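## Task

Scene 1: pull the lowest drawer of the slim cabinet with three drawers fully out and leave it there on its own. Every other drawer in the room must end fully closed, no cabinet may be shifted noticeably, and the robot must not tip over or finish leaning. Anything that stays right only because the robot is holding it counts as not done.

## Robot and tools

Robot: a Hello Robot Stretch 4 with a single arm. It has an omni-wheel base, a vertical mast carrying a lift, a telescoping arm that reaches straight out, a wrist with yaw, pitch and roll, and a two-finger gripper. It stands about 1.6 m tall; the base rim lies within 0.23 m of its centre.

Frames: the base frame sits on the floor below the base centre, x ahead, y to the left, z up. hand_pose is reported in this frame and marks a point between the open fingertips; it may be slightly wrong. The odometry frame is where the base frame was when the scene began; base_odometry heading runs -3.142 to 3.142, positive to the left, and counts wheel turns, so slipping looks like motion.

execute_actions: argument "actions" is a list holding one action, or empty to just get state and pictures. An action may contain "base", "joints", or both, plus optional "pace" and "contact_limits"; alternatively it holds only "end_of_arm". Base and joint motions start at once and may finish at different times.
- "base" holds exactly one relative move measured from the base's last reported position: translate_m (metres, forward positive, -2 to 2), strafe_m (metres sideways, left positive, -2 to 2) or rotate_rad (radians, counter-clockwise from above positive, -3.2 to 3.2). These are offsets, not destinations.
- "joints" is one object keyed by joint name with absolute targets: lift_m 0 to 1.2 m; arm_m 0 to 0.55 m extension; wrist_yaw_rad -1.134 to 4.276 (0 points ahead, positive turns left, 3.14 folds back, beyond 3.4 the arm may block it); wrist_pitch_rad -1.117 to 4.259 (0 level, 1.57 pointing down); wrist_roll_rad -1.117 to 4.259 (0 keeps the fingers level, positive turns clockwise seen from behind); gripper_m -0.038 to 0.141, the fingertip gap in metres, negative meaning they squeeze together. Targets outside a joint's range get clipped and reported; any other bad value or unknown key rejects the whole call.
- "pace": "slow", "default", "fast" or "max" (base up to 0.1/0.3/0.4/0.6 m/s and 1/2/3/4 rad/s; slower when the lift is raised above 0.2).
- "contact_limits": {"arm_m": value from 0 gentle to 0.75 firm}, default 0.5; sets how much the arm may push before it halts.
- {"end_of_arm": "enable_torque"} re-powers wrist or gripper motors that shut off.
- "cameras": list from head_camera, head_left_camera, head_right_camera, wrist_camera, all; omitted or null means all, [] means none.
A joint or base left out of an action may keep pushing toward an earlier goal. At scene start, sending lift_m 0.4 with wrist_yaw_rad 0 unfolds the wrist.

wait: "seconds" 0 to 10; commands nothing and returns state and pictures.
zoom_image: "camera" plus "region" [x0, y0, x1, y1] in pixels of that camera's latest image, top-left origin, at most 504 by 504.
read_manual: optional "section" ("licences"); only legal text.
finished_scene: "scene" 1 or 2; closes that scene for good, reports success, and brings up the next task. Only call it when the drawers are already in their final state without help from the robot.

Cameras: head_camera looks forward and down from the mast top (turn the base to aim it); head_left_camera and head_right_camera are fisheyes aimed more steeply down that also show base and arm; wrist_camera looks along the fingers, which appear near its bottom.

Result lines: joint_positions; hand_pose; base_status and joint_status say how each commanded motion ended: "done", "off_target" (stopped short, may still push), "contact_stop_at_<key>" (hit something; that part goes limp), "limit_stop_at_<name>" such as own_body or tilt, "time_out", "torque_fault" (a wrist motor gave out and goes limp until enable_torque). on_its_own covers things not commanded in this call; "held at" there names a held target. lidar_m lists 12 distances in metres, 30-degree sectors starting straight ahead and going counter-clockwise (4th left, 7th behind, 10th right); "-" is nothing seen or closer than 0.25 m. wrist_depth_mm is a 7x7 grid of depths in mm, 100 to 2000. turned_by_wheels versus turned_by_imu differing by over about 0.1 rad signals a bump or slip. base_tilt gives forward and right lean in degrees. motor_effort shows percent of maximum per motor, with the peak of the last action in brackets; readings are noisy and offset a little. If a call reports a stop, later calls in that same reply are skipped. The pictures line lists the images' order.

Cautions: keep arm pushes gentle, especially with the lift high, or the robot may tip; over 6 degrees of lean locks the motors. Do not drive or turn with heavy loads and the arm out. Avoid tilting the gripper up while rolled, which triggers self-collision stops. Avoid slamming drawers, hard hits, shoving cabinets out of place and pressing the gripper into things hard enough to fault the wrist. Shorter total robot motion is better.

Each tool is called after ">>>" in YAML: its name, and indented under it one key for each argument.

## Session

>>> execute_actions:
  actions: []

Scene clock: 0.00 s.
base_odometry: x=+0.000 y=+0.000 heading=+0.000 (m, m, rad; odometry frame)
turned_by_wheels: +0.000 (rad since the last result)
turned_by_imu: +0.000 (rad since the last result)
base_tilt: forward=-0.6 right=-0.7 (deg)
lidar_m: 1.98 1.32 1.29 2.17 2.00 2.23 2.04 1.89 1.44 1.81 1.91 1.95
base_status: not commanded
joint_positions: lift_m=+0.207 arm_m=+0.003 wrist_yaw_rad=+3.226 wrist_pitch_rad=+0.014 wrist_roll_rad=+0.007 gripper_m=+0.057
joint_status: not commanded
motor_effort: lift_m=+20 arm_m=-1 wrist_yaw_rad=-2 wrist_pitch_rad=-8 wrist_roll_rad=-1 gripper_m=-1 wheel_0=+0 wheel_1=+0 wheel_2=+0 (%)
hand_pose: x=-0.1214 y=+0.0628 z=+0.3814 quat_wxyz=(-0.042, -0.007, +0.003, +0.999) (m; base frame)
wrist_depth_mm: - - 130 - - - - / - - 126 - - - - / - 106 131 285 - - - / 140 135 170 - - - 1808 / 199 1756 1921 - - - 1863 / 200 1205 191 1281 193 1336 1336 / 200 809 866 - 946 854 946
pictures: head_camera, head_left_camera, head_right_camera, wrist_camera
Images, in order (width x height): head_camera 420x560, head_left_camera 420x672, head_right_camera 420x672, wrist_camera 616x392.

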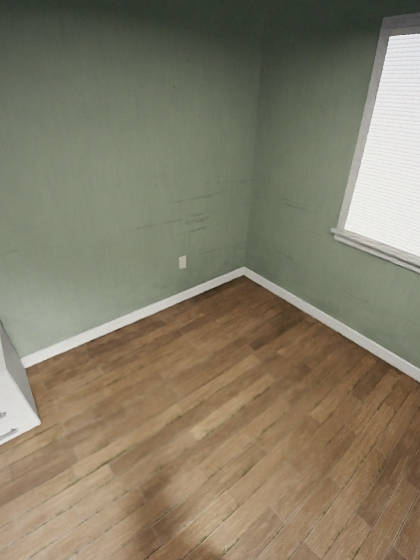

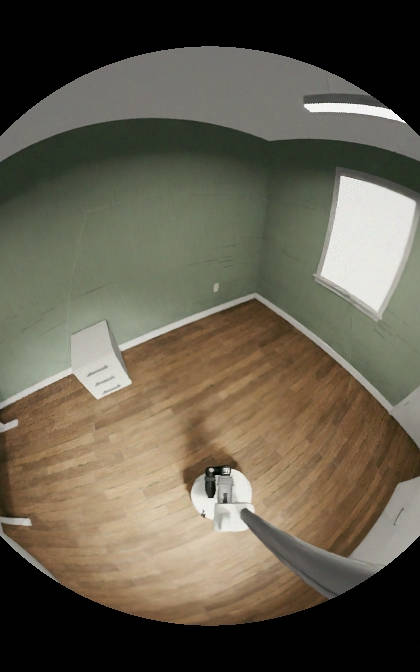

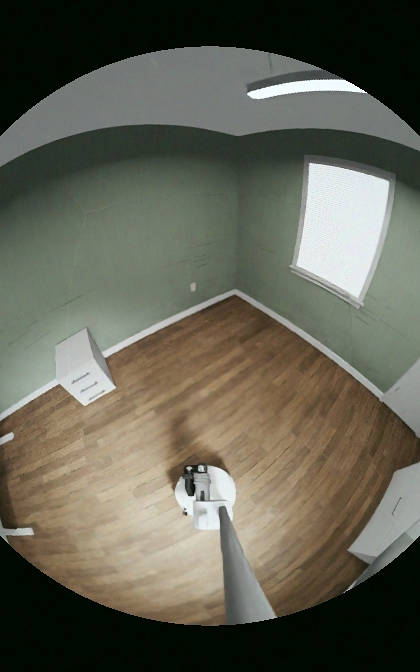

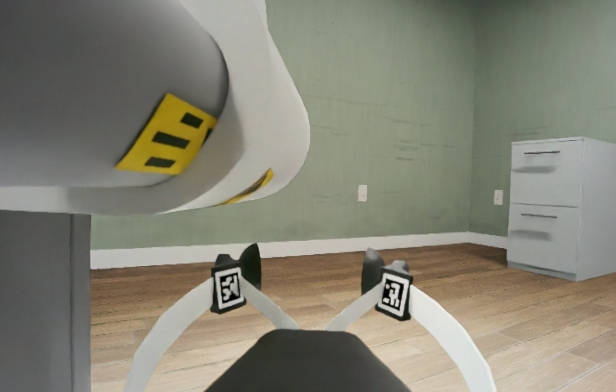

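>>> execute_actions:
  actions:
    - {"base": {"rotate_rad": 0.85}, "pace": "fast"}

Scene clock: 1.70 s.
base_odometry: x=+0.000 y=+0.000 heading=+0.850 (m, m, rad; odometry frame)
turned_by_wheels: +0.850 (rad since the last result)
turned_by_imu: +0.858 (rad since the last result)
base_tilt: forward=-0.5 right=-0.7 (deg)
lidar_m: 1.30 2.10 1.99 2.23 2.24 1.91 1.46 1.56 1.95 1.92 2.17 1.85
base_status: done
joint_positions: lift_m=+0.207 arm_m=+0.003 wrist_yaw_rad=+3.226 wrist_pitch_rad=+0.014 wrist_roll_rad=+0.007 gripper_m=+0.057
joint_status: not commanded
motor_effort: lift_m=+20(20) arm_m=-1(1) wrist_yaw_rad=-1(0) wrist_pitch_rad=-8(7) wrist_roll_rad=-1(1) gripper_m=+0(1) wheel_0=+0(7) wheel_1=+0(10) wheel_2=+1(11) (%)
hand_pose: x=-0.1214 y=+0.0628 z=+0.3814 quat_wxyz=(-0.042, -0.007, +0.003, +0.999) (m; base frame)
wrist_depth_mm: - - 130 - 1863 1756 1618 / - - 126 1537 1863 1756 1661 / - 106 131 283 1863 1756 1661 / 139 135 170 1576 1863 1756 1661 / 199 1863 1708 1618 1808 1756 1661 / 200 1205 191 1281 193 1336 1397 / 200 809 878 - 931 854 946
pictures: head_camera, head_left_camera, head_right_camera, wrist_camera
camera_calibration (this result's frames):
wrist_camera: T_world_to_cam=[[-0.0947022, 0.994821, 0.0369249, -0.0895397], [0.0426535, 0.0411124, -0.998244, 0.430142], [-0.994591, -0.0929609, -0.046326, 0.128272], [0, 0, 0, 1]] pos_world=[0.100752, 0.0833161, 0.438635]
Images, in order (width x height): head_camera 420x560, head_left_camera 420x672, head_right_camera 420x672, wrist_camera 616x392.

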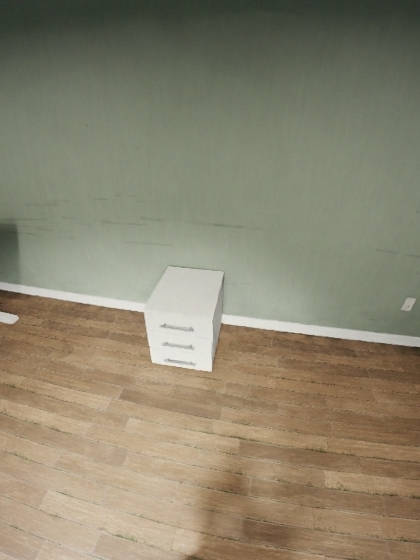

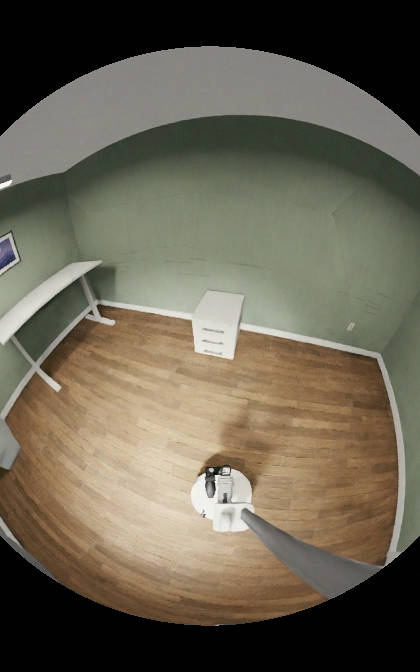

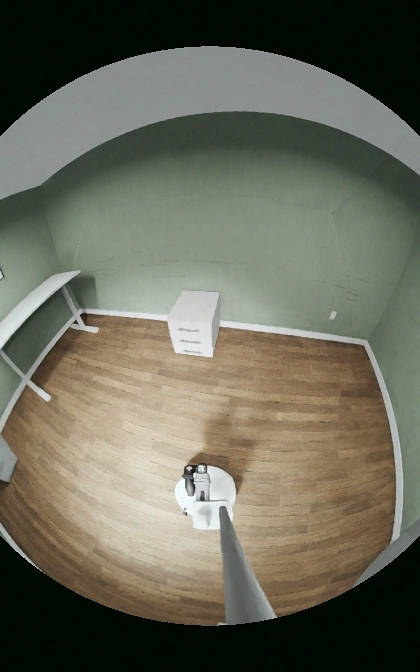

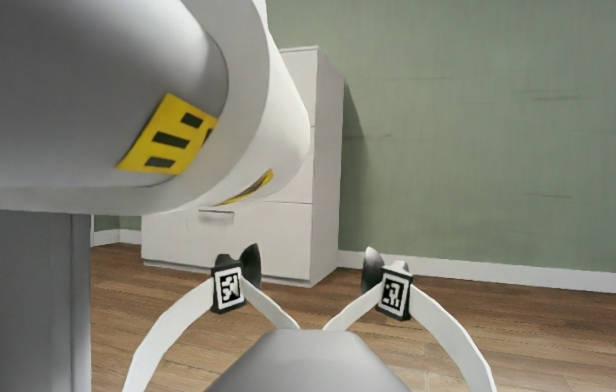

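>>> zoom_image:
  camera: "head_camera"
  region: [120, 250, 260, 390]

>>> execute_actions:
  actions:
    - {"base": {"rotate_rad": 2.3}, "pace": "fast"}

Region (120, 250, 260, 390) of head_camera's 420x560 image, scaled by 3.600, with more detail than that image has.

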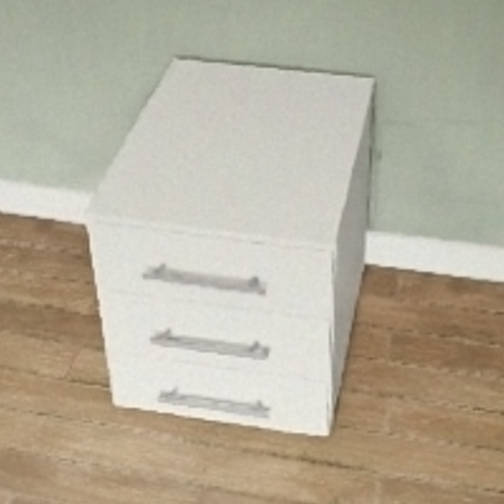

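Scene clock: 4.10 s.
base_odometry: x=+0.000 y=+0.000 heading=-3.133 (m, m, rad; odometry frame)
turned_by_wheels: +2.300 (rad since the last result)
turned_by_imu: +2.322 (rad since the last result)
base_tilt: forward=-0.4 right=-0.7 (deg)
lidar_m: 2.00 1.88 1.44 1.84 1.91 1.96 1.97 1.30 1.30 2.13 1.99 2.21
base_status: done
joint_positions: lift_m=+0.207 arm_m=+0.003 wrist_yaw_rad=+3.226 wrist_pitch_rad=+0.014 wrist_roll_rad=+0.007 gripper_m=+0.057
joint_status: not commanded
motor_effort: lift_m=+20(20) arm_m=-1(1) wrist_yaw_rad=-1(1) wrist_pitch_rad=-7(8) wrist_roll_rad=-1(1) gripper_m=+0(4) wheel_0=-2(7) wheel_1=+0(7) wheel_2=+0(7) (%)
hand_pose: x=-0.1214 y=+0.0628 z=+0.3814 quat_wxyz=(-0.042, -0.007, +0.003, +0.999) (m; base frame)
wrist_depth_mm: - - 130 - - - 1808 / - - 126 - - - 1708 / - 106 131 283 - - 1708 / 139 135 169 - - - 1756 / 198 1756 1863 - - - 1708 / 200 1205 191 1308 193 1336 1366 / 200 809 866 - 931 854 946
pictures: head_camera, head_left_camera, head_right_camera, wrist_camera
camera_calibration (this result's frames):
wrist_camera: T_world_to_cam=[[-0.0947029, 0.994821, 0.0369243, -0.0895382], [0.0426533, 0.0411118, -0.998244, 0.430142], [-0.994591, -0.0929617, -0.0463257, 0.128285], [0, 0, 0, 1]] pos_world=[0.100764, 0.0833161, 0.438635]
Images, in order (width x height): head_camera 420x560, head_left_camera 420x672, head_right_camera 420x672, wrist_camera 616x392.

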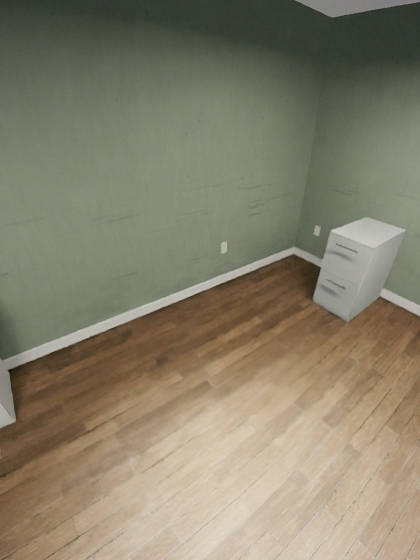

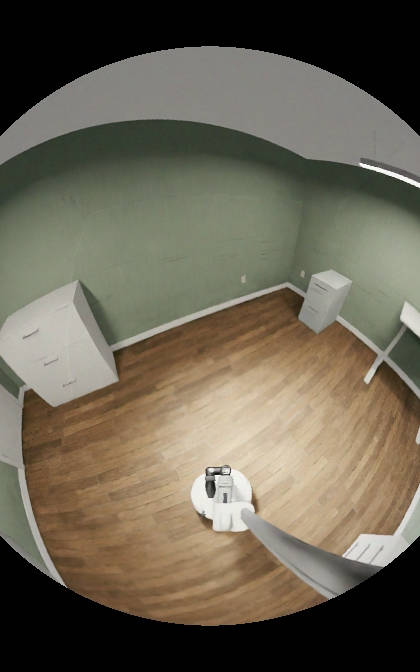

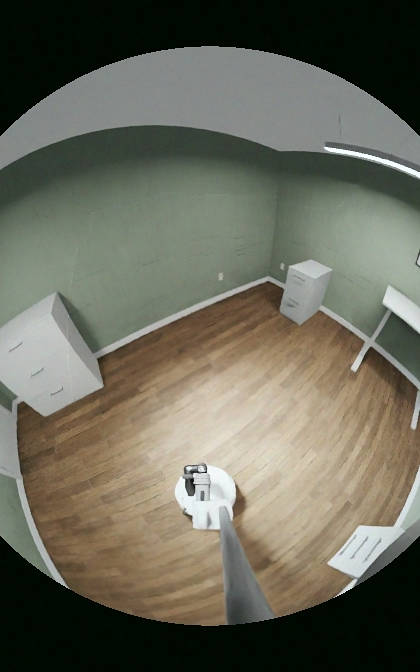

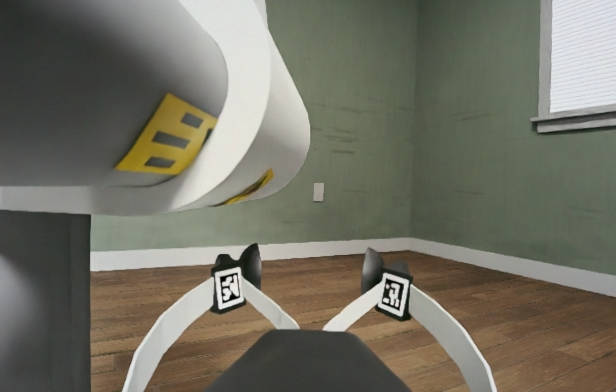

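>>> zoom_image:
  camera: "head_left_camera"
  region: [0, 270, 140, 420]

>>> zoom_image:
  camera: "head_camera"
  region: [300, 200, 420, 330]

Region (0, 270, 140, 420) of head_left_camera's 420x672 image, scaled by 3.360, with more detail than that image has; it fills the left 470 columns of this view, and the rest is white.

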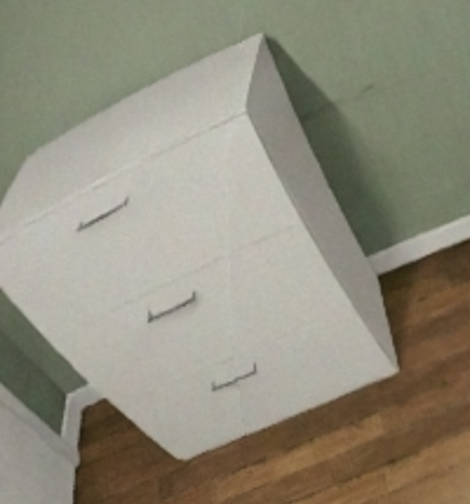

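Region (300, 200, 420, 330) of head_camera's 420x560 image, scaled by 3.877, with more detail than that image has; it fills the left 465 columns of this view, and the rest is white.

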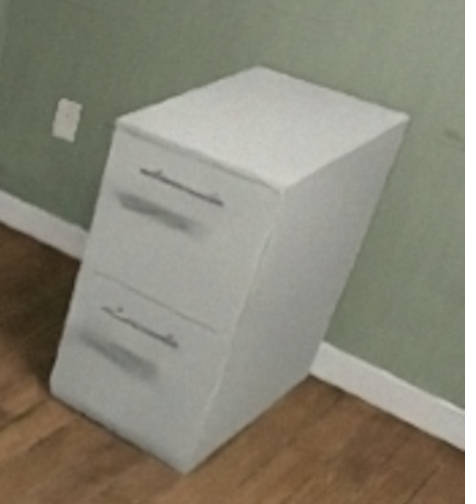

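>>> execute_actions:
  actions:
    - {"base": {"rotate_rad": -2.485}, "joints": {"lift_m": 0.4, "wrist_yaw_rad": 0}, "pace": "fast"}
  cameras: []

>>> execute_actions:
  actions:
    - {"base": {"strafe_m": 0.478}, "joints": {"arm_m": 0.2, "lift_m": 0.2, "gripper_m": 0.07}, "pace": "fast"}
  cameras: ["head_camera", "wrist_camera"]

Scene clock: 9.27 s.
base_odometry: x=+0.000 y=+0.000 heading=+0.665 (m, m, rad; odometry frame)
turned_by_wheels: -2.485 (rad since the last result)
turned_by_imu: -2.512 (rad since the last result)
base_tilt: forward=-0.5 right=-0.8 (deg)
lidar_m: 1.29 1.31 2.06 2.02 2.23 1.96 1.46 1.47 1.99 1.90 2.04 1.90
base_status: done
joint_positions: lift_m=+0.400 arm_m=+0.003 wrist_yaw_rad=+0.001 wrist_pitch_rad=+0.014 wrist_roll_rad=+0.007 gripper_m=+0.057
joint_status: all done
motor_effort: lift_m=+23(25) arm_m=-1(1) wrist_yaw_rad=-3(9) wrist_pitch_rad=-7(8) wrist_roll_rad=-1(1) gripper_m=-1(0) wheel_0=+1(7) wheel_1=-1(11) wheel_2=-1(5) (%)
hand_pose: x=+0.4620 y=-0.0873 z=+0.5740 quat_wxyz=(+1.000, +0.003, +0.007, +0.000) (m; base frame)
wrist_depth_mm: 1661 1618 1618 1576 1537 1537 1499 / 1661 1618 1618 1618 1576 1537 1499 / 1661 1618 1618 1576 1576 1576 1499 / 1661 1661 1618 1576 1576 1537 1537 / 1708 1078 1060 1576 1576 1537 1537 / 1618 1078 191 1618 193 1537 1537 / 1205 1078 1078 - 1308 1205 1336
pictures: none
No camera images: the call's "cameras" was empty. Leave "cameras" out to get every camera's image.

Scene clock: 11.60 s.
base_odometry: x=-0.295 y=+0.376 heading=+0.665 (m, m, rad; odometry frame)
turned_by_wheels: +0.000 (rad since the last result)
turned_by_imu: -0.001 (rad since the last result)
base_tilt: forward=-0.5 right=-0.7 (deg)
lidar_m: 1.26 1.98 1.57 1.53 1.77 1.94 1.86 1.61 2.04 2.39 2.50 1.91
base_status: done
joint_positions: lift_m=+0.200 arm_m=+0.199 wrist_yaw_rad=+0.000 wrist_pitch_rad=+0.014 wrist_roll_rad=+0.007 gripper_m=+0.070
joint_status: all done
motor_effort: lift_m=+16(22) arm_m=+6(6) wrist_yaw_rad=-2(3) wrist_pitch_rad=-8(8) wrist_roll_rad=-1(1) gripper_m=+1(0) wheel_0=+1(11) wheel_1=-2(9) wheel_2=+1(5) (%)
hand_pose: x=+0.6583 y=-0.0874 z=+0.3746 quat_wxyz=(+1.000, +0.003, +0.007, +0.000) (m; base frame)
wrist_depth_mm: 1499 1430 1430 1430 1366 1397 1336 / 1464 1464 1430 1430 1397 1397 1336 / 1499 1464 1464 1397 1430 1366 1366 / 1499 1499 1464 866 866 1397 1366 / 1464 1430 1430 878 866 1397 1397 / 1098 1160 198 878 196 1308 1308 / 809 809 831 - 878 831 917
pictures: head_camera, wrist_camera
camera_calibration (this result's frames):
wrist_camera: T_world_to_cam=[[0.0105401, -0.999262, 0.0369257, -0.109611], [-0.046015, -0.0373733, -0.998241, 0.447748], [0.998885, 0.00882242, -0.046375, -0.413894], [0, 0, 0, 1]] pos_world=[0.435191, -0.0891444, 0.431813]
Images, in order (width x height): head_camera 420x560, wrist_camera 616x392.

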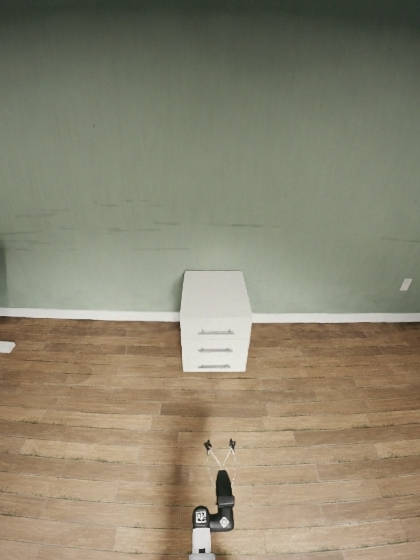

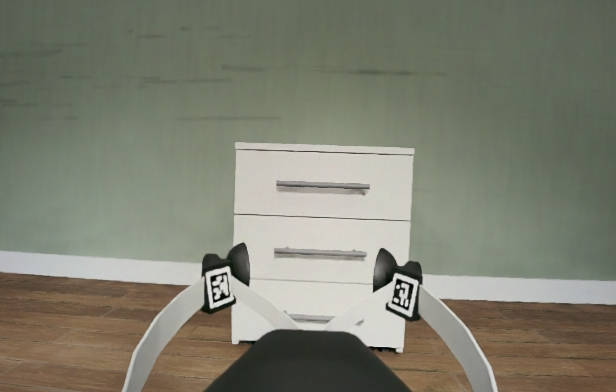

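>>> zoom_image:
  camera: "head_camera"
  region: [150, 260, 290, 400]

Region (150, 260, 290, 400) of head_camera's 420x560 image, scaled by 3.600, with more detail than that image has.

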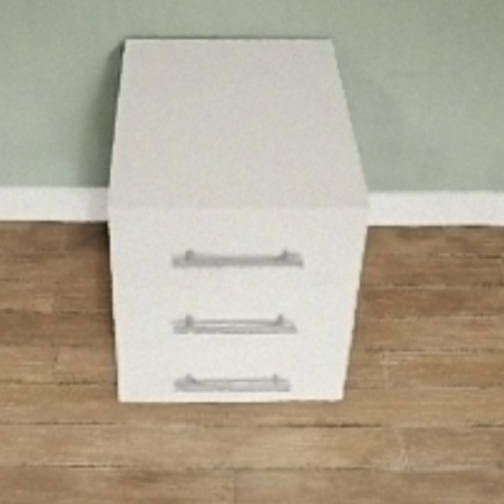

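>>> execute_actions:
  actions:
    - {"base": {"translate_m": 0.45}, "joints": {"lift_m": 0.045, "wrist_pitch_rad": 0.4, "wrist_roll_rad": 1.57}, "pace": "fast"}
  cameras: ["head_camera", "wrist_camera"]

Scene clock: 15.63 s.
base_odometry: x=+0.059 y=+0.654 heading=+0.665 (m, m, rad; odometry frame)
turned_by_wheels: +0.000 (rad since the last result)
turned_by_imu: -0.001 (rad since the last result)
base_tilt: forward=-0.5 right=-0.8 (deg)
lidar_m: 0.81 1.49 1.54 1.49 2.00 2.39 2.32 2.03 2.51 2.40 1.93 0.88
base_status: done
joint_positions: lift_m=+0.045 arm_m=+0.199 wrist_yaw_rad=+0.000 wrist_pitch_rad=+0.402 wrist_roll_rad=+1.569 gripper_m=+0.070
joint_status: all done
motor_effort: lift_m=+16(16) arm_m=+6(6) wrist_yaw_rad=-2(2) wrist_pitch_rad=-8(7) wrist_roll_rad=+1(6) gripper_m=-1(0) wheel_0=-2(6) wheel_1=+0(5) wheel_2=+0(8) (%)
hand_pose: x=+0.6353 y=-0.0874 z=+0.1107 quat_wxyz=(+0.693, +0.692, +0.141, -0.141) (m; base frame)
wrist_depth_mm: 351 377 421 496 336 243 201 / 349 379 413 449 336 242 201 / 353 384 413 452 330 241 200 / 355 389 418 452 332 240 200 / 359 394 415 455 310 238 198 / 364 389 198 449 195 227 196 / 370 392 430 - 298 217 195
pictures: head_camera, wrist_camera
camera_calibration (this result's frames):
wrist_camera: T_world_to_cam=[[-0.381694, -0.0451585, -0.923185, 0.339188], [-0.0475607, 0.998442, -0.0291757, 0.167533], [0.923064, 0.0327712, -0.383247, -0.315663], [0, 0, 0, 1]] pos_world=[0.428811, -0.14161, 0.197045]
Images, in order (width x height): head_camera 420x560, wrist_camera 616x392.

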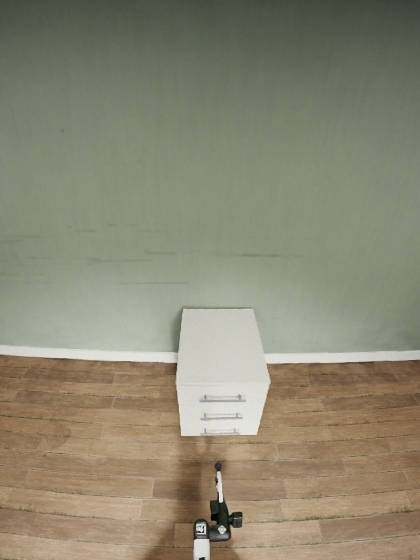

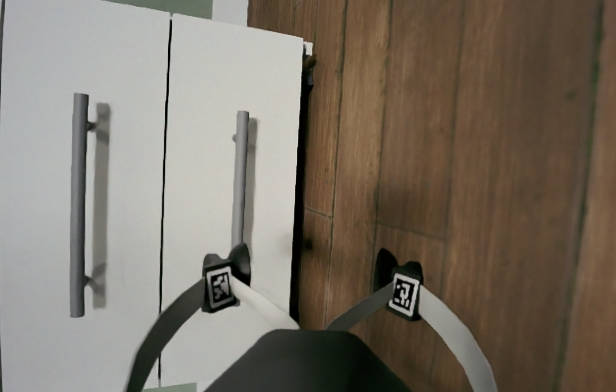

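>>> execute_actions:
  actions:
    - {"joints": {"arm_m": 0.33}, "contact_limits": {"arm_m": 0.2}}
  cameras: ["wrist_camera"]

Scene clock: 17.90 s.
base_odometry: x=+0.059 y=+0.654 heading=+0.665 (m, m, rad; odometry frame)
turned_by_wheels: +0.000 (rad since the last result)
turned_by_imu: -0.001 (rad since the last result)
base_tilt: forward=-0.5 right=-0.7 (deg)
lidar_m: 0.82 1.49 1.55 1.49 1.98 2.37 2.33 2.02 2.51 2.41 1.93 0.88
base_status: not commanded
joint_positions: lift_m=+0.045 arm_m=+0.329 wrist_yaw_rad=+0.000 wrist_pitch_rad=+0.402 wrist_roll_rad=+1.570 gripper_m=+0.070
joint_status: all done
motor_effort: lift_m=+16(16) arm_m=+6(6) wrist_yaw_rad=-1(2) wrist_pitch_rad=-7(7) wrist_roll_rad=+1(1) gripper_m=-1(2) wheel_0=-2(1) wheel_1=+0(0) wheel_2=-1(1) (%)
contact_limits: arm_m 0.2
hand_pose: x=+0.7653 y=-0.0874 z=+0.1107 quat_wxyz=(+0.693, +0.692, +0.141, -0.141) (m; base frame)
wrist_depth_mm: 244 264 286 314 334 242 200 / 244 266 290 317 334 241 200 / 247 268 294 320 332 240 200 / 249 272 296 325 329 239 200 / 251 274 291 327 310 238 198 / 253 273 198 327 195 227 196 / 254 274 300 - 297 217 195
pictures: wrist_camera
camera_calibration (this result's frames):
wrist_camera: T_world_to_cam=[[-0.381577, -0.0451007, -0.923236, 0.388747], [-0.0474731, 0.998447, -0.0291539, 0.173665], [0.923117, 0.0327044, -0.383126, -0.435673], [0, 0, 0, 1]] pos_world=[0.558759, -0.141614, 0.197051]
Images, in order (width x height): wrist_camera 616x392.

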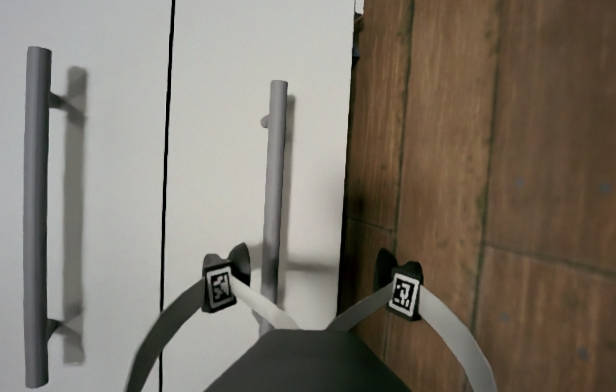

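>>> execute_actions:
  actions:
    - {"joints": {"arm_m": 0.38, "lift_m": 0.053}, "contact_limits": {"arm_m": 0.15}, "pace": "slow"}
  cameras: ["wrist_camera", "head_camera"]

Scene clock: 20.03 s.
base_odometry: x=+0.059 y=+0.654 heading=+0.665 (m, m, rad; odometry frame)
turned_by_wheels: +0.000 (rad since the last result)
turned_by_imu: -0.001 (rad since the last result)
base_tilt: forward=-0.5 right=-0.7 (deg)
lidar_m: 0.81 1.50 1.55 1.50 1.99 2.39 2.33 2.03 2.51 2.39 1.94 0.87
base_status: not commanded
joint_positions: lift_m=+0.053 arm_m=+0.379 wrist_yaw_rad=+0.000 wrist_pitch_rad=+0.402 wrist_roll_rad=+1.569 gripper_m=+0.070
joint_status: all done
motor_effort: lift_m=+24(24) arm_m=+7(10) wrist_yaw_rad=-1(1) wrist_pitch_rad=-6(7) wrist_roll_rad=+1(1) gripper_m=-2(2) wheel_0=-1(2) wheel_1=+0(0) wheel_2=+0(1) (%)
contact_limits: arm_m 0.15
hand_pose: x=+0.8153 y=-0.0874 z=+0.1180 quat_wxyz=(+0.693, +0.692, +0.141, -0.141) (m; base frame)
wrist_depth_mm: 204 220 240 260 298 251 208 / 206 222 245 259 298 251 208 / 208 224 245 263 297 250 207 / 211 226 247 267 309 248 207 / 212 229 244 266 294 247 206 / 213 229 198 237 195 235 204 / 215 229 251 - 307 224 202
pictures: head_camera, wrist_camera
camera_calibration (this result's frames):
wrist_camera: T_world_to_cam=[[-0.381577, -0.0451009, -0.923236, 0.414586], [-0.0474732, 0.998447, -0.0291541, 0.176252], [0.923117, 0.0327044, -0.383126, -0.479008], [0, 0, 0, 1]] pos_world=[0.608744, -0.141614, 0.204379]
Images, in order (width x height): head_camera 420x560, wrist_camera 616x392.

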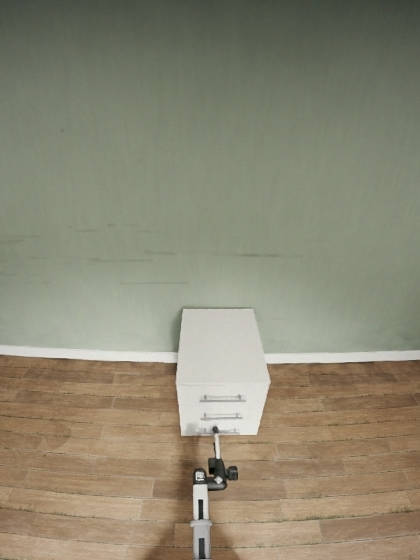

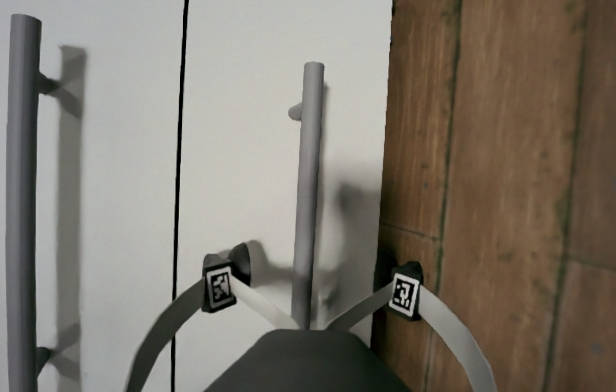

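>>> execute_actions:
  actions:
    - {"joints": {"arm_m": 0.397, "gripper_m": 0.04}, "contact_limits": {"arm_m": 0.15}, "pace": "slow"}
  cameras: ["wrist_camera"]

Scene clock: 21.80 s.
base_odometry: x=+0.059 y=+0.654 heading=+0.665 (m, m, rad; odometry frame)
turned_by_wheels: +0.000 (rad since the last result)
turned_by_imu: -0.001 (rad since the last result)
base_tilt: forward=-0.5 right=-0.8 (deg)
lidar_m: 0.82 1.50 1.53 1.49 1.99 2.39 2.33 2.00 2.52 2.41 1.95 0.87
base_status: not commanded
joint_positions: lift_m=+0.053 arm_m=+0.396 wrist_yaw_rad=+0.000 wrist_pitch_rad=+0.402 wrist_roll_rad=+1.569 gripper_m=+0.040
joint_status: all done
motor_effort: lift_m=+23(24) arm_m=+6(5) wrist_yaw_rad=+0(0) wrist_pitch_rad=-5(7) wrist_roll_rad=+1(1) gripper_m=+0(2) wheel_0=-1(2) wheel_1=+0(0) wheel_2=+0(1) (%)
contact_limits: arm_m 0.15
hand_pose: x=+0.8322 y=-0.0875 z=+0.1182 quat_wxyz=(+0.693, +0.692, +0.141, -0.141) (m; base frame)
wrist_depth_mm: 190 206 224 245 268 250 208 / 192 207 229 239 273 250 207 / 194 210 229 247 276 249 207 / 196 211 231 245 296 249 206 / 198 213 229 249 291 246 205 / 200 213 190 220 189 236 204 / 201 212 234 - 303 224 202
pictures: wrist_camera
camera_calibration (this result's frames):
wrist_camera: T_world_to_cam=[[-0.381468, -0.0449192, -0.92329, 0.421106], [-0.0469935, 0.998469, -0.0291609, 0.176792], [0.923187, 0.0322647, -0.382995, -0.494742], [0, 0, 0, 1]] pos_world=[0.625686, -0.141643, 0.204474]
Images, in order (width x height): wrist_camera 616x392.

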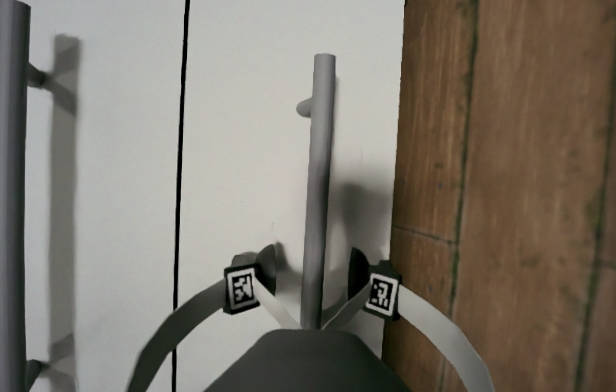

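>>> execute_actions:
  actions:
    - {"joints": {"gripper_m": -0.02}}
  cameras: ["wrist_camera"]

>>> execute_actions:
  actions:
    - {"base": {"translate_m": -0.1}, "pace": "slow"}
  cameras: ["wrist_camera", "head_camera"]

Scene clock: 23.40 s.
base_odometry: x=+0.059 y=+0.654 heading=+0.665 (m, m, rad; odometry frame)
turned_by_wheels: +0.000 (rad since the last result)
turned_by_imu: -0.001 (rad since the last result)
base_tilt: forward=-0.5 right=-0.8 (deg)
lidar_m: 0.80 1.50 1.52 1.49 1.98 2.38 2.32 2.03 2.52 2.41 1.92 0.88
base_status: not commanded
joint_positions: lift_m=+0.053 arm_m=+0.396 wrist_yaw_rad=+0.001 wrist_pitch_rad=+0.403 wrist_roll_rad=+1.570 gripper_m=-0.020
joint_status: all done
motor_effort: lift_m=+23(23) arm_m=+4(6) wrist_yaw_rad=-4(5) wrist_pitch_rad=-11(10) wrist_roll_rad=-1(1) gripper_m=-16(21) wheel_0=-2(1) wheel_1=+0(0) wheel_2=+0(1) (%)
hand_pose: x=+0.8326 y=-0.0871 z=+0.1178 quat_wxyz=(+0.693, +0.692, +0.142, -0.141) (m; base frame)
wrist_depth_mm: 190 206 222 239 265 249 207 / 191 207 224 236 267 249 206 / 194 209 224 241 271 247 206 / 196 211 226 242 293 247 204 / 197 213 228 214 290 245 204 / 199 212 179 213 181 233 202 / 200 212 230 - 298 216 201
pictures: wrist_camera
camera_calibration (this result's frames):
wrist_camera: T_world_to_cam=[[-0.382664, -0.0451574, -0.922783, 0.42185], [-0.0483782, 0.998414, -0.0287968, 0.177513], [0.92262, 0.0336231, -0.384242, -0.494506], [0, 0, 0, 1]] pos_world=[0.626255, -0.141555, 0.204378]
Images, in order (width x height): wrist_camera 616x392.

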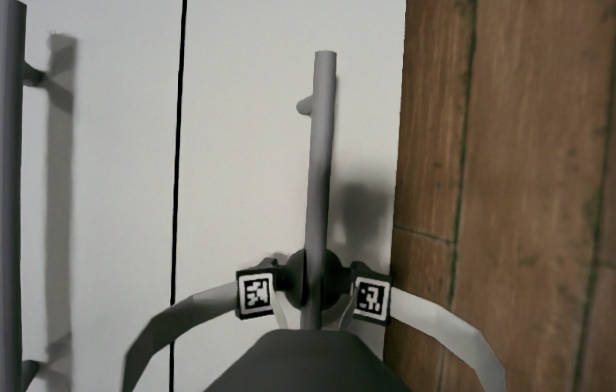

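Scene clock: 25.67 s.
base_odometry: x=-0.019 y=+0.592 heading=+0.665 (m, m, rad; odometry frame)
turned_by_wheels: +0.000 (rad since the last result)
turned_by_imu: +0.000 (rad since the last result)
base_tilt: forward=-0.5 right=-0.7 (deg)
lidar_m: 0.83 1.61 1.54 1.50 1.92 2.30 2.23 1.93 2.49 2.39 2.05 0.88
base_status: done
joint_positions: lift_m=+0.053 arm_m=+0.396 wrist_yaw_rad=+0.003 wrist_pitch_rad=+0.404 wrist_roll_rad=+1.570 gripper_m=-0.020
joint_status: not commanded
motor_effort: lift_m=+23(23) arm_m=+4(4) wrist_yaw_rad=-9(8) wrist_pitch_rad=-12(12) wrist_roll_rad=+0(0) gripper_m=-16(18) wheel_0=+0(4) wheel_1=+0(7) wheel_2=+4(7) (%)
hand_pose: x=+0.8327 y=-0.0867 z=+0.1176 quat_wxyz=(+0.693, +0.692, +0.143, -0.141) (m; base frame)
wrist_depth_mm: 271 291 220 238 263 249 206 / 266 294 221 234 265 248 206 / 271 298 223 238 270 248 206 / 276 300 225 241 291 247 205 / 277 304 227 213 290 245 204 / 278 301 179 206 183 234 202 / 283 303 229 - 298 215 201
pictures: head_camera, wrist_camera
camera_calibration (this result's frames):
wrist_camera: T_world_to_cam=[[-0.383214, -0.0456776, -0.92253, 0.422113], [-0.0498851, 0.998342, -0.0287094, 0.178348], [0.922312, 0.0350186, -0.384857, -0.4942], [0, 0, 0, 1]] pos_world=[0.626463, -0.141465, 0.204335]
Images, in order (width x height): head_camera 420x560, wrist_camera 616x392.

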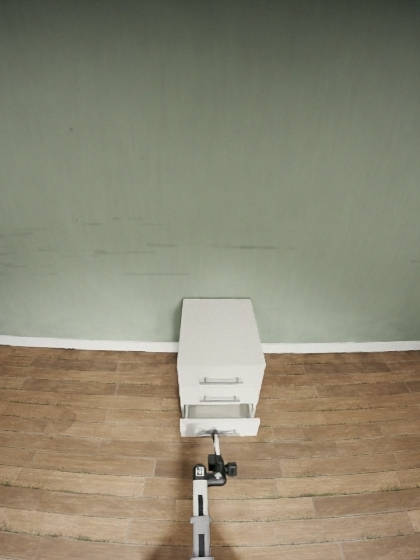

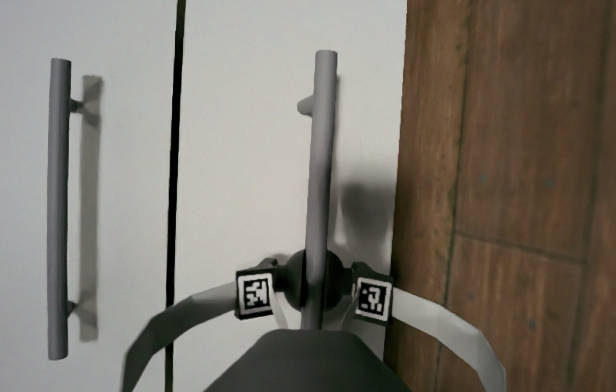

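>>> execute_actions:
  actions:
    - {"base": {"translate_m": -0.15}, "pace": "slow"}
  cameras: ["wrist_camera", "head_camera"]

Scene clock: 28.73 s.
base_odometry: x=-0.137 y=+0.500 heading=+0.666 (m, m, rad; odometry frame)
turned_by_wheels: +0.001 (rad since the last result)
turned_by_imu: +0.001 (rad since the last result)
base_tilt: forward=-0.5 right=-0.7 (deg)
lidar_m: 0.83 1.76 1.56 1.51 1.86 2.14 2.07 1.78 2.36 2.37 2.28 0.86
base_status: done
joint_positions: lift_m=+0.053 arm_m=+0.396 wrist_yaw_rad=+0.006 wrist_pitch_rad=+0.404 wrist_roll_rad=+1.570 gripper_m=-0.020
joint_status: not commanded
on_its_own: wrist_yaw_rad is at rest, and its effort (-19) is outside its rest range (-13 to +13)
motor_effort: lift_m=+23(23) arm_m=+4(4) wrist_yaw_rad=-19(18) wrist_pitch_rad=-12(13) wrist_roll_rad=+0(0) gripper_m=-15(17) wheel_0=+4(5) wheel_1=+0(5) wheel_2=+5(6) (%)
hand_pose: x=+0.8330 y=-0.0859 z=+0.1176 quat_wxyz=(+0.693, +0.692, +0.144, -0.140) (m; base frame)
wrist_depth_mm: 389 421 218 236 262 248 206 / 394 427 220 233 265 248 206 / 399 430 222 238 270 246 206 / 402 436 224 241 291 246 204 / 407 439 227 213 290 245 204 / 413 439 180 206 182 233 202 / 418 439 229 - 298 216 200
pictures: head_camera, wrist_camera
camera_calibration (this result's frames):
wrist_camera: T_world_to_cam=[[-0.383061, -0.0468733, -0.922533, 0.422034], [-0.0531803, 0.998174, -0.0286346, 0.1802], [0.922191, 0.0380917, -0.384855, -0.494133], [0, 0, 0, 1]] pos_world=[0.626933, -0.141267, 0.204331]
Images, in order (width x height): head_camera 420x560, wrist_camera 616x392.

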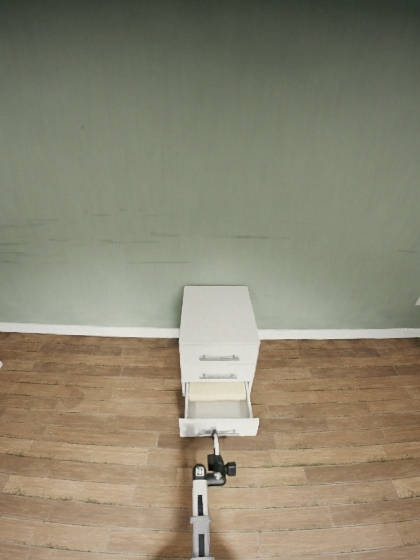

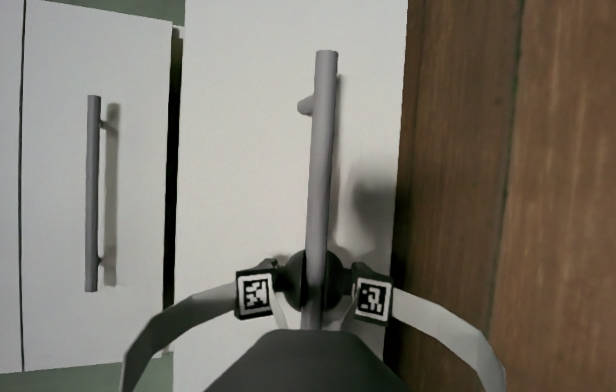

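>>> execute_actions:
  actions:
    - {"base": {"strafe_m": 0.008}, "joints": {"arm_m": 0.2}, "contact_limits": {"arm_m": 0.15}, "pace": "slow"}
  cameras: ["wrist_camera", "head_camera"]

Scene clock: 32.27 s.
base_odometry: x=-0.142 y=+0.506 heading=+0.666 (m, m, rad; odometry frame)
turned_by_wheels: +0.000 (rad since the last result)
turned_by_imu: -0.002 (rad since the last result)
base_tilt: forward=-0.5 right=-0.7 (deg)
lidar_m: 0.71 1.75 1.55 1.51 1.85 2.13 2.07 1.80 2.36 2.40 2.25 0.79
base_status: done
joint_positions: lift_m=+0.053 arm_m=+0.201 wrist_yaw_rad=+0.000 wrist_pitch_rad=+0.402 wrist_roll_rad=+1.570 gripper_m=-0.020
joint_status: all done
motor_effort: lift_m=+23(23) arm_m=-7(9) wrist_yaw_rad=-3(17) wrist_pitch_rad=-7(12) wrist_roll_rad=+0(0) gripper_m=-10(17) wheel_0=-1(4) wheel_1=+0(7) wheel_2=-1(2) (%)
contact_limits: arm_m 0.15
hand_pose: x=+0.6376 y=-0.0873 z=+0.1182 quat_wxyz=(+0.693, +0.693, +0.141, -0.141) (m; base frame)
wrist_depth_mm: 991 1078 315 343 349 252 208 / 554 597 317 345 347 250 208 / 559 603 320 351 345 250 208 / 564 609 324 355 343 250 207 / 569 609 325 347 340 247 206 / 591 627 178 198 180 237 204 / 1060 1138 329 - 309 222 203
pictures: head_camera, wrist_camera
camera_calibration (this result's frames):
wrist_camera: T_world_to_cam=[[-0.38155, -0.0447308, -0.923265, 0.346939], [-0.0475478, 0.998456, -0.028724, 0.167751], [0.923124, 0.0329396, -0.383088, -0.314956], [0, 0, 0, 1]] pos_world=[0.431094, -0.141599, 0.20448]
Images, in order (width x height): head_camera 420x560, wrist_camera 616x392.

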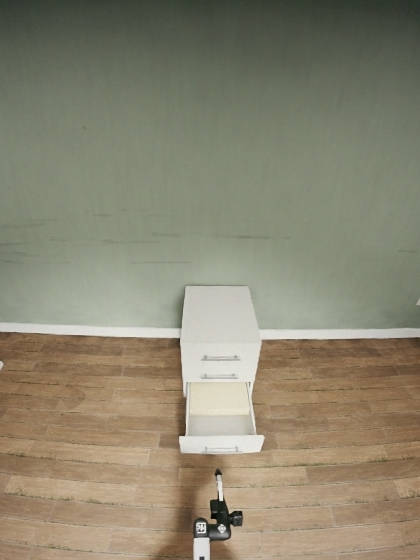

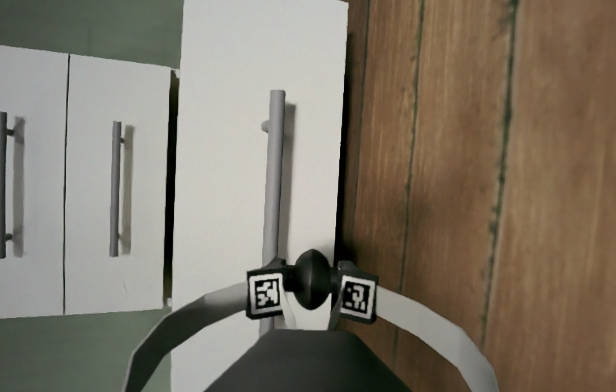

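>>> zoom_image:
  camera: "head_camera"
  region: [150, 280, 300, 480]

Region (150, 280, 300, 480) of head_camera's 420x560 image, scaled by 2.520, with more detail than that image has; it fills the left 378 columns of this view, and the rest is white.

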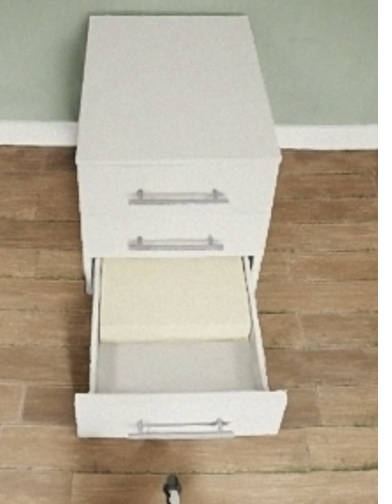

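>>> execute_actions:
  actions:
    - {"joints": {"gripper_m": 0.05, "arm_m": 0.23}}
  cameras: []

>>> execute_actions:
  actions:
    - {"joints": {"arm_m": 0.293}, "contact_limits": {"arm_m": 0.1}, "pace": "slow"}
  cameras: ["wrist_camera"]

Scene clock: 34.73 s.
base_odometry: x=-0.142 y=+0.506 heading=+0.666 (m, m, rad; odometry frame)
turned_by_wheels: +0.000 (rad since the last result)
turned_by_imu: -0.001 (rad since the last result)
base_tilt: forward=-0.5 right=-0.7 (deg)
lidar_m: 0.75 1.78 1.54 1.51 1.85 2.14 2.08 1.81 2.36 2.40 2.26 0.78
base_status: not commanded
joint_positions: lift_m=+0.053 arm_m=+0.229 wrist_yaw_rad=+0.000 wrist_pitch_rad=+0.402 wrist_roll_rad=+1.570 gripper_m=+0.050
joint_status: all done
motor_effort: lift_m=+23(23) arm_m=+6(6) wrist_yaw_rad=-2(3) wrist_pitch_rad=-6(7) wrist_roll_rad=+0(0) gripper_m=-2(12) wheel_0=-1(2) wheel_1=+0(0) wheel_2=-1(1) (%)
hand_pose: x=+0.6653 y=-0.0874 z=+0.1182 quat_wxyz=(+0.693, +0.693, +0.141, -0.141) (m; base frame)
wrist_depth_mm: 976 1042 291 314 334 251 208 / 530 574 290 319 345 252 208 / 535 574 294 322 345 250 208 / 539 591 297 325 343 249 207 / 549 591 294 330 307 248 206 / 554 603 195 329 194 236 204 / 1042 1098 301 - 309 225 202
pictures: none
No camera images: the call's "cameras" was empty. Leave "cameras" out to get every camera's image.

Scene clock: 36.60 s.
base_odometry: x=-0.142 y=+0.506 heading=+0.666 (m, m, rad; odometry frame)
turned_by_wheels: +0.000 (rad since the last result)
turned_by_imu: -0.001 (rad since the last result)
base_tilt: forward=-0.5 right=-0.7 (deg)
lidar_m: 0.76 1.76 1.55 1.50 1.85 2.13 2.08 1.81 2.34 2.40 2.28 0.77
base_status: not commanded
joint_positions: lift_m=+0.053 arm_m=+0.292 wrist_yaw_rad=+0.000 wrist_pitch_rad=+0.402 wrist_roll_rad=+1.570 gripper_m=+0.050
joint_status: all done
motor_effort: lift_m=+23(23) arm_m=+7(7) wrist_yaw_rad=-2(2) wrist_pitch_rad=-7(6) wrist_roll_rad=+0(0) gripper_m=-3(1) wheel_0=-1(1) wheel_1=+0(0) wheel_2=-1(0) (%)
contact_limits: arm_m 0.1
hand_pose: x=+0.7283 y=-0.0874 z=+0.1182 quat_wxyz=(+0.693, +0.693, +0.141, -0.141) (m; base frame)
wrist_depth_mm: 683 991 230 249 276 251 208 / 477 517 233 247 278 250 208 / 484 525 235 249 296 249 207 / 488 525 234 251 296 249 207 / 492 535 233 254 291 248 206 / 496 525 195 254 194 236 204 / 991 1060 238 - 301 225 203
pictures: wrist_camera
camera_calibration (this result's frames):
wrist_camera: T_world_to_cam=[[-0.381566, -0.044672, -0.923261, 0.381545], [-0.0473943, 0.998463, -0.0287235, 0.171991], [0.923126, 0.0327974, -0.383097, -0.398662], [0, 0, 0, 1]] pos_world=[0.521752, -0.141608, 0.204479]
Images, in order (width x height): wrist_camera 616x392.

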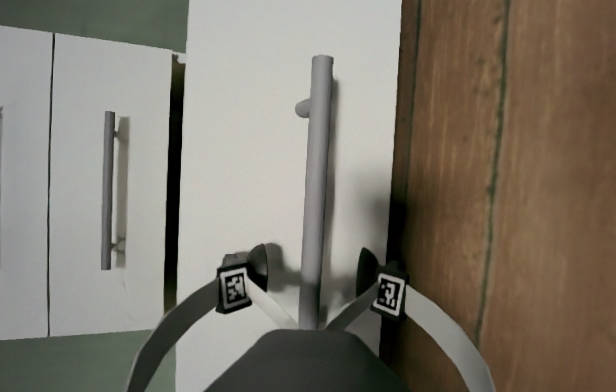

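>>> execute_actions:
  actions:
    - {"joints": {"arm_m": 0.298, "gripper_m": -0.03}, "contact_limits": {"arm_m": 0.1}}
  cameras: ["wrist_camera"]

Scene clock: 38.63 s.
base_odometry: x=-0.142 y=+0.506 heading=+0.666 (m, m, rad; odometry frame)
turned_by_wheels: +0.000 (rad since the last result)
turned_by_imu: +0.000 (rad since the last result)
base_tilt: forward=-0.5 right=-0.7 (deg)
lidar_m: 0.76 1.76 1.56 1.51 1.85 2.12 2.08 1.80 2.36 2.39 2.28 0.77
base_status: not commanded
joint_positions: lift_m=+0.053 arm_m=+0.298 wrist_yaw_rad=+0.003 wrist_pitch_rad=+0.403 wrist_roll_rad=+1.570 gripper_m=-0.029
joint_status: all done
motor_effort: lift_m=+23(23) arm_m=+2(3) wrist_yaw_rad=-10(12) wrist_pitch_rad=-9(9) wrist_roll_rad=-1(1) gripper_m=-18(20) wheel_0=-1(1) wheel_1=+0(0) wheel_2=+3(2) (%)
contact_limits: arm_m 0.1
hand_pose: x=+0.7343 y=-0.0866 z=+0.1179 quat_wxyz=(+0.693, +0.692, +0.143, -0.140) (m; base frame)
wrist_depth_mm: 477 991 223 240 264 249 207 / 469 508 224 236 268 249 207 / 473 517 225 242 273 248 206 / 484 517 228 243 293 246 205 / 488 525 229 216 290 245 204 / 492 521 178 215 181 234 202 / 991 1060 231 - 300 216 200
pictures: wrist_camera
camera_calibration (this result's frames):
wrist_camera: T_world_to_cam=[[-0.382298, -0.0458524, -0.922901, 0.384036], [-0.0505046, 0.998312, -0.0286782, 0.173716], [0.922658, 0.0356471, -0.383968, -0.403642], [0, 0, 0, 1]] pos_world=[0.528013, -0.141425, 0.204423]
Images, in order (width x height): wrist_camera 616x392.

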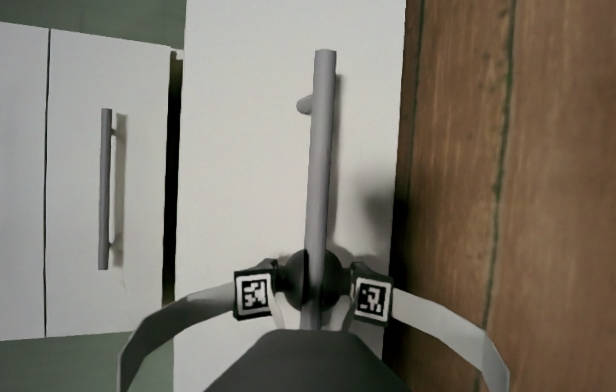

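>>> execute_actions:
  actions:
    - {"joints": {"arm_m": 0.289}, "contact_limits": {"arm_m": 0.1}, "pace": "slow"}
  cameras: ["wrist_camera"]

Scene clock: 39.73 s.
base_odometry: x=-0.142 y=+0.506 heading=+0.666 (m, m, rad; odometry frame)
turned_by_wheels: +0.000 (rad since the last result)
turned_by_imu: +0.000 (rad since the last result)
base_tilt: forward=-0.4 right=-0.7 (deg)
lidar_m: 0.75 1.76 1.54 1.50 1.85 2.13 2.08 1.79 2.36 2.39 2.25 0.73
base_status: not commanded
joint_positions: lift_m=+0.053 arm_m=+0.291 wrist_yaw_rad=+0.004 wrist_pitch_rad=+0.402 wrist_roll_rad=+1.570 gripper_m=-0.029
joint_status: all done
motor_effort: lift_m=+23(23) arm_m=-10(12) wrist_yaw_rad=-12(15) wrist_pitch_rad=-8(8) wrist_roll_rad=+0(0) gripper_m=-19(22) wheel_0=-2(2) wheel_1=+0(0) wheel_2=+4(4) (%)
contact_limits: arm_m 0.1
hand_pose: x=+0.7274 y=-0.0864 z=+0.1180 quat_wxyz=(+0.693, +0.692, +0.143, -0.140) (m; base frame)
wrist_depth_mm: 477 976 224 240 267 249 207 / 473 508 226 238 271 249 206 / 477 517 226 244 273 248 206 / 484 521 229 244 294 247 206 / 488 525 230 217 291 246 204 / 496 521 178 216 179 235 203 / 991 1060 234 - 300 216 201
pictures: wrist_camera
camera_calibration (this result's frames):
wrist_camera: T_world_to_cam=[[-0.381818, -0.0460198, -0.923091, 0.381204], [-0.0509316, 0.99829, -0.0287019, 0.173568], [0.922833, 0.0360557, -0.383509, -0.397422], [0, 0, 0, 1]] pos_world=[0.521145, -0.141398, 0.204453]
Images, in order (width x height): wrist_camera 616x392.

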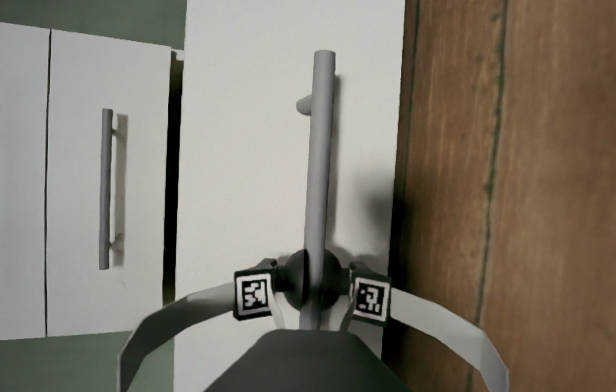

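>>> execute_actions:
  actions:
    - {"joints": {"arm_m": 0.281}, "contact_limits": {"arm_m": 0.1}, "pace": "slow"}
  cameras: ["wrist_camera"]

Scene clock: 41.03 s.
base_odometry: x=-0.142 y=+0.506 heading=+0.666 (m, m, rad; odometry frame)
turned_by_wheels: +0.000 (rad since the last result)
turned_by_imu: +0.000 (rad since the last result)
base_tilt: forward=-0.5 right=-0.7 (deg)
lidar_m: 0.75 1.77 1.55 1.50 1.87 2.13 2.07 1.81 2.37 2.41 2.24 0.74
base_status: not commanded
joint_positions: lift_m=+0.053 arm_m=+0.283 wrist_yaw_rad=+0.005 wrist_pitch_rad=+0.401 wrist_roll_rad=+1.570 gripper_m=-0.029
joint_status: all done
on_its_own: wrist_yaw_rad is at rest, and its effort (-14) is outside its rest range (-13 to +13)
motor_effort: lift_m=+23(23) arm_m=-11(13) wrist_yaw_rad=-14(14) wrist_pitch_rad=-4(8) wrist_roll_rad=-1(0) gripper_m=-24(22) wheel_0=-1(2) wheel_1=+0(0) wheel_2=+4(4) (%)
contact_limits: arm_m 0.1
hand_pose: x=+0.7199 y=-0.0862 z=+0.1183 quat_wxyz=(+0.694, +0.692, +0.143, -0.139) (m; base frame)
wrist_depth_mm: 484 991 229 247 272 250 208 / 477 517 231 245 276 250 207 / 480 521 232 247 296 249 206 / 488 525 233 249 294 248 206 / 492 535 236 220 291 246 205 / 500 530 178 204 178 235 204 / 1008 1060 238 - 301 217 202
pictures: wrist_camera
camera_calibration (this result's frames):
wrist_camera: T_world_to_cam=[[-0.380761, -0.0463901, -0.923509, 0.377856], [-0.0518806, 0.998239, -0.0287538, 0.173615], [0.923217, 0.0369639, -0.382497, -0.390664], [0, 0, 0, 1]] pos_world=[0.513548, -0.14134, 0.204517]
Images, in order (width x height): wrist_camera 616x392.

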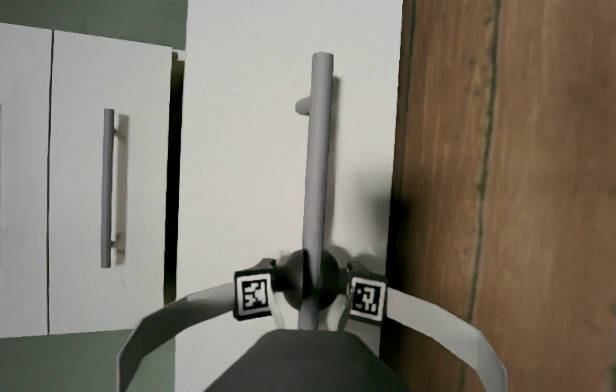

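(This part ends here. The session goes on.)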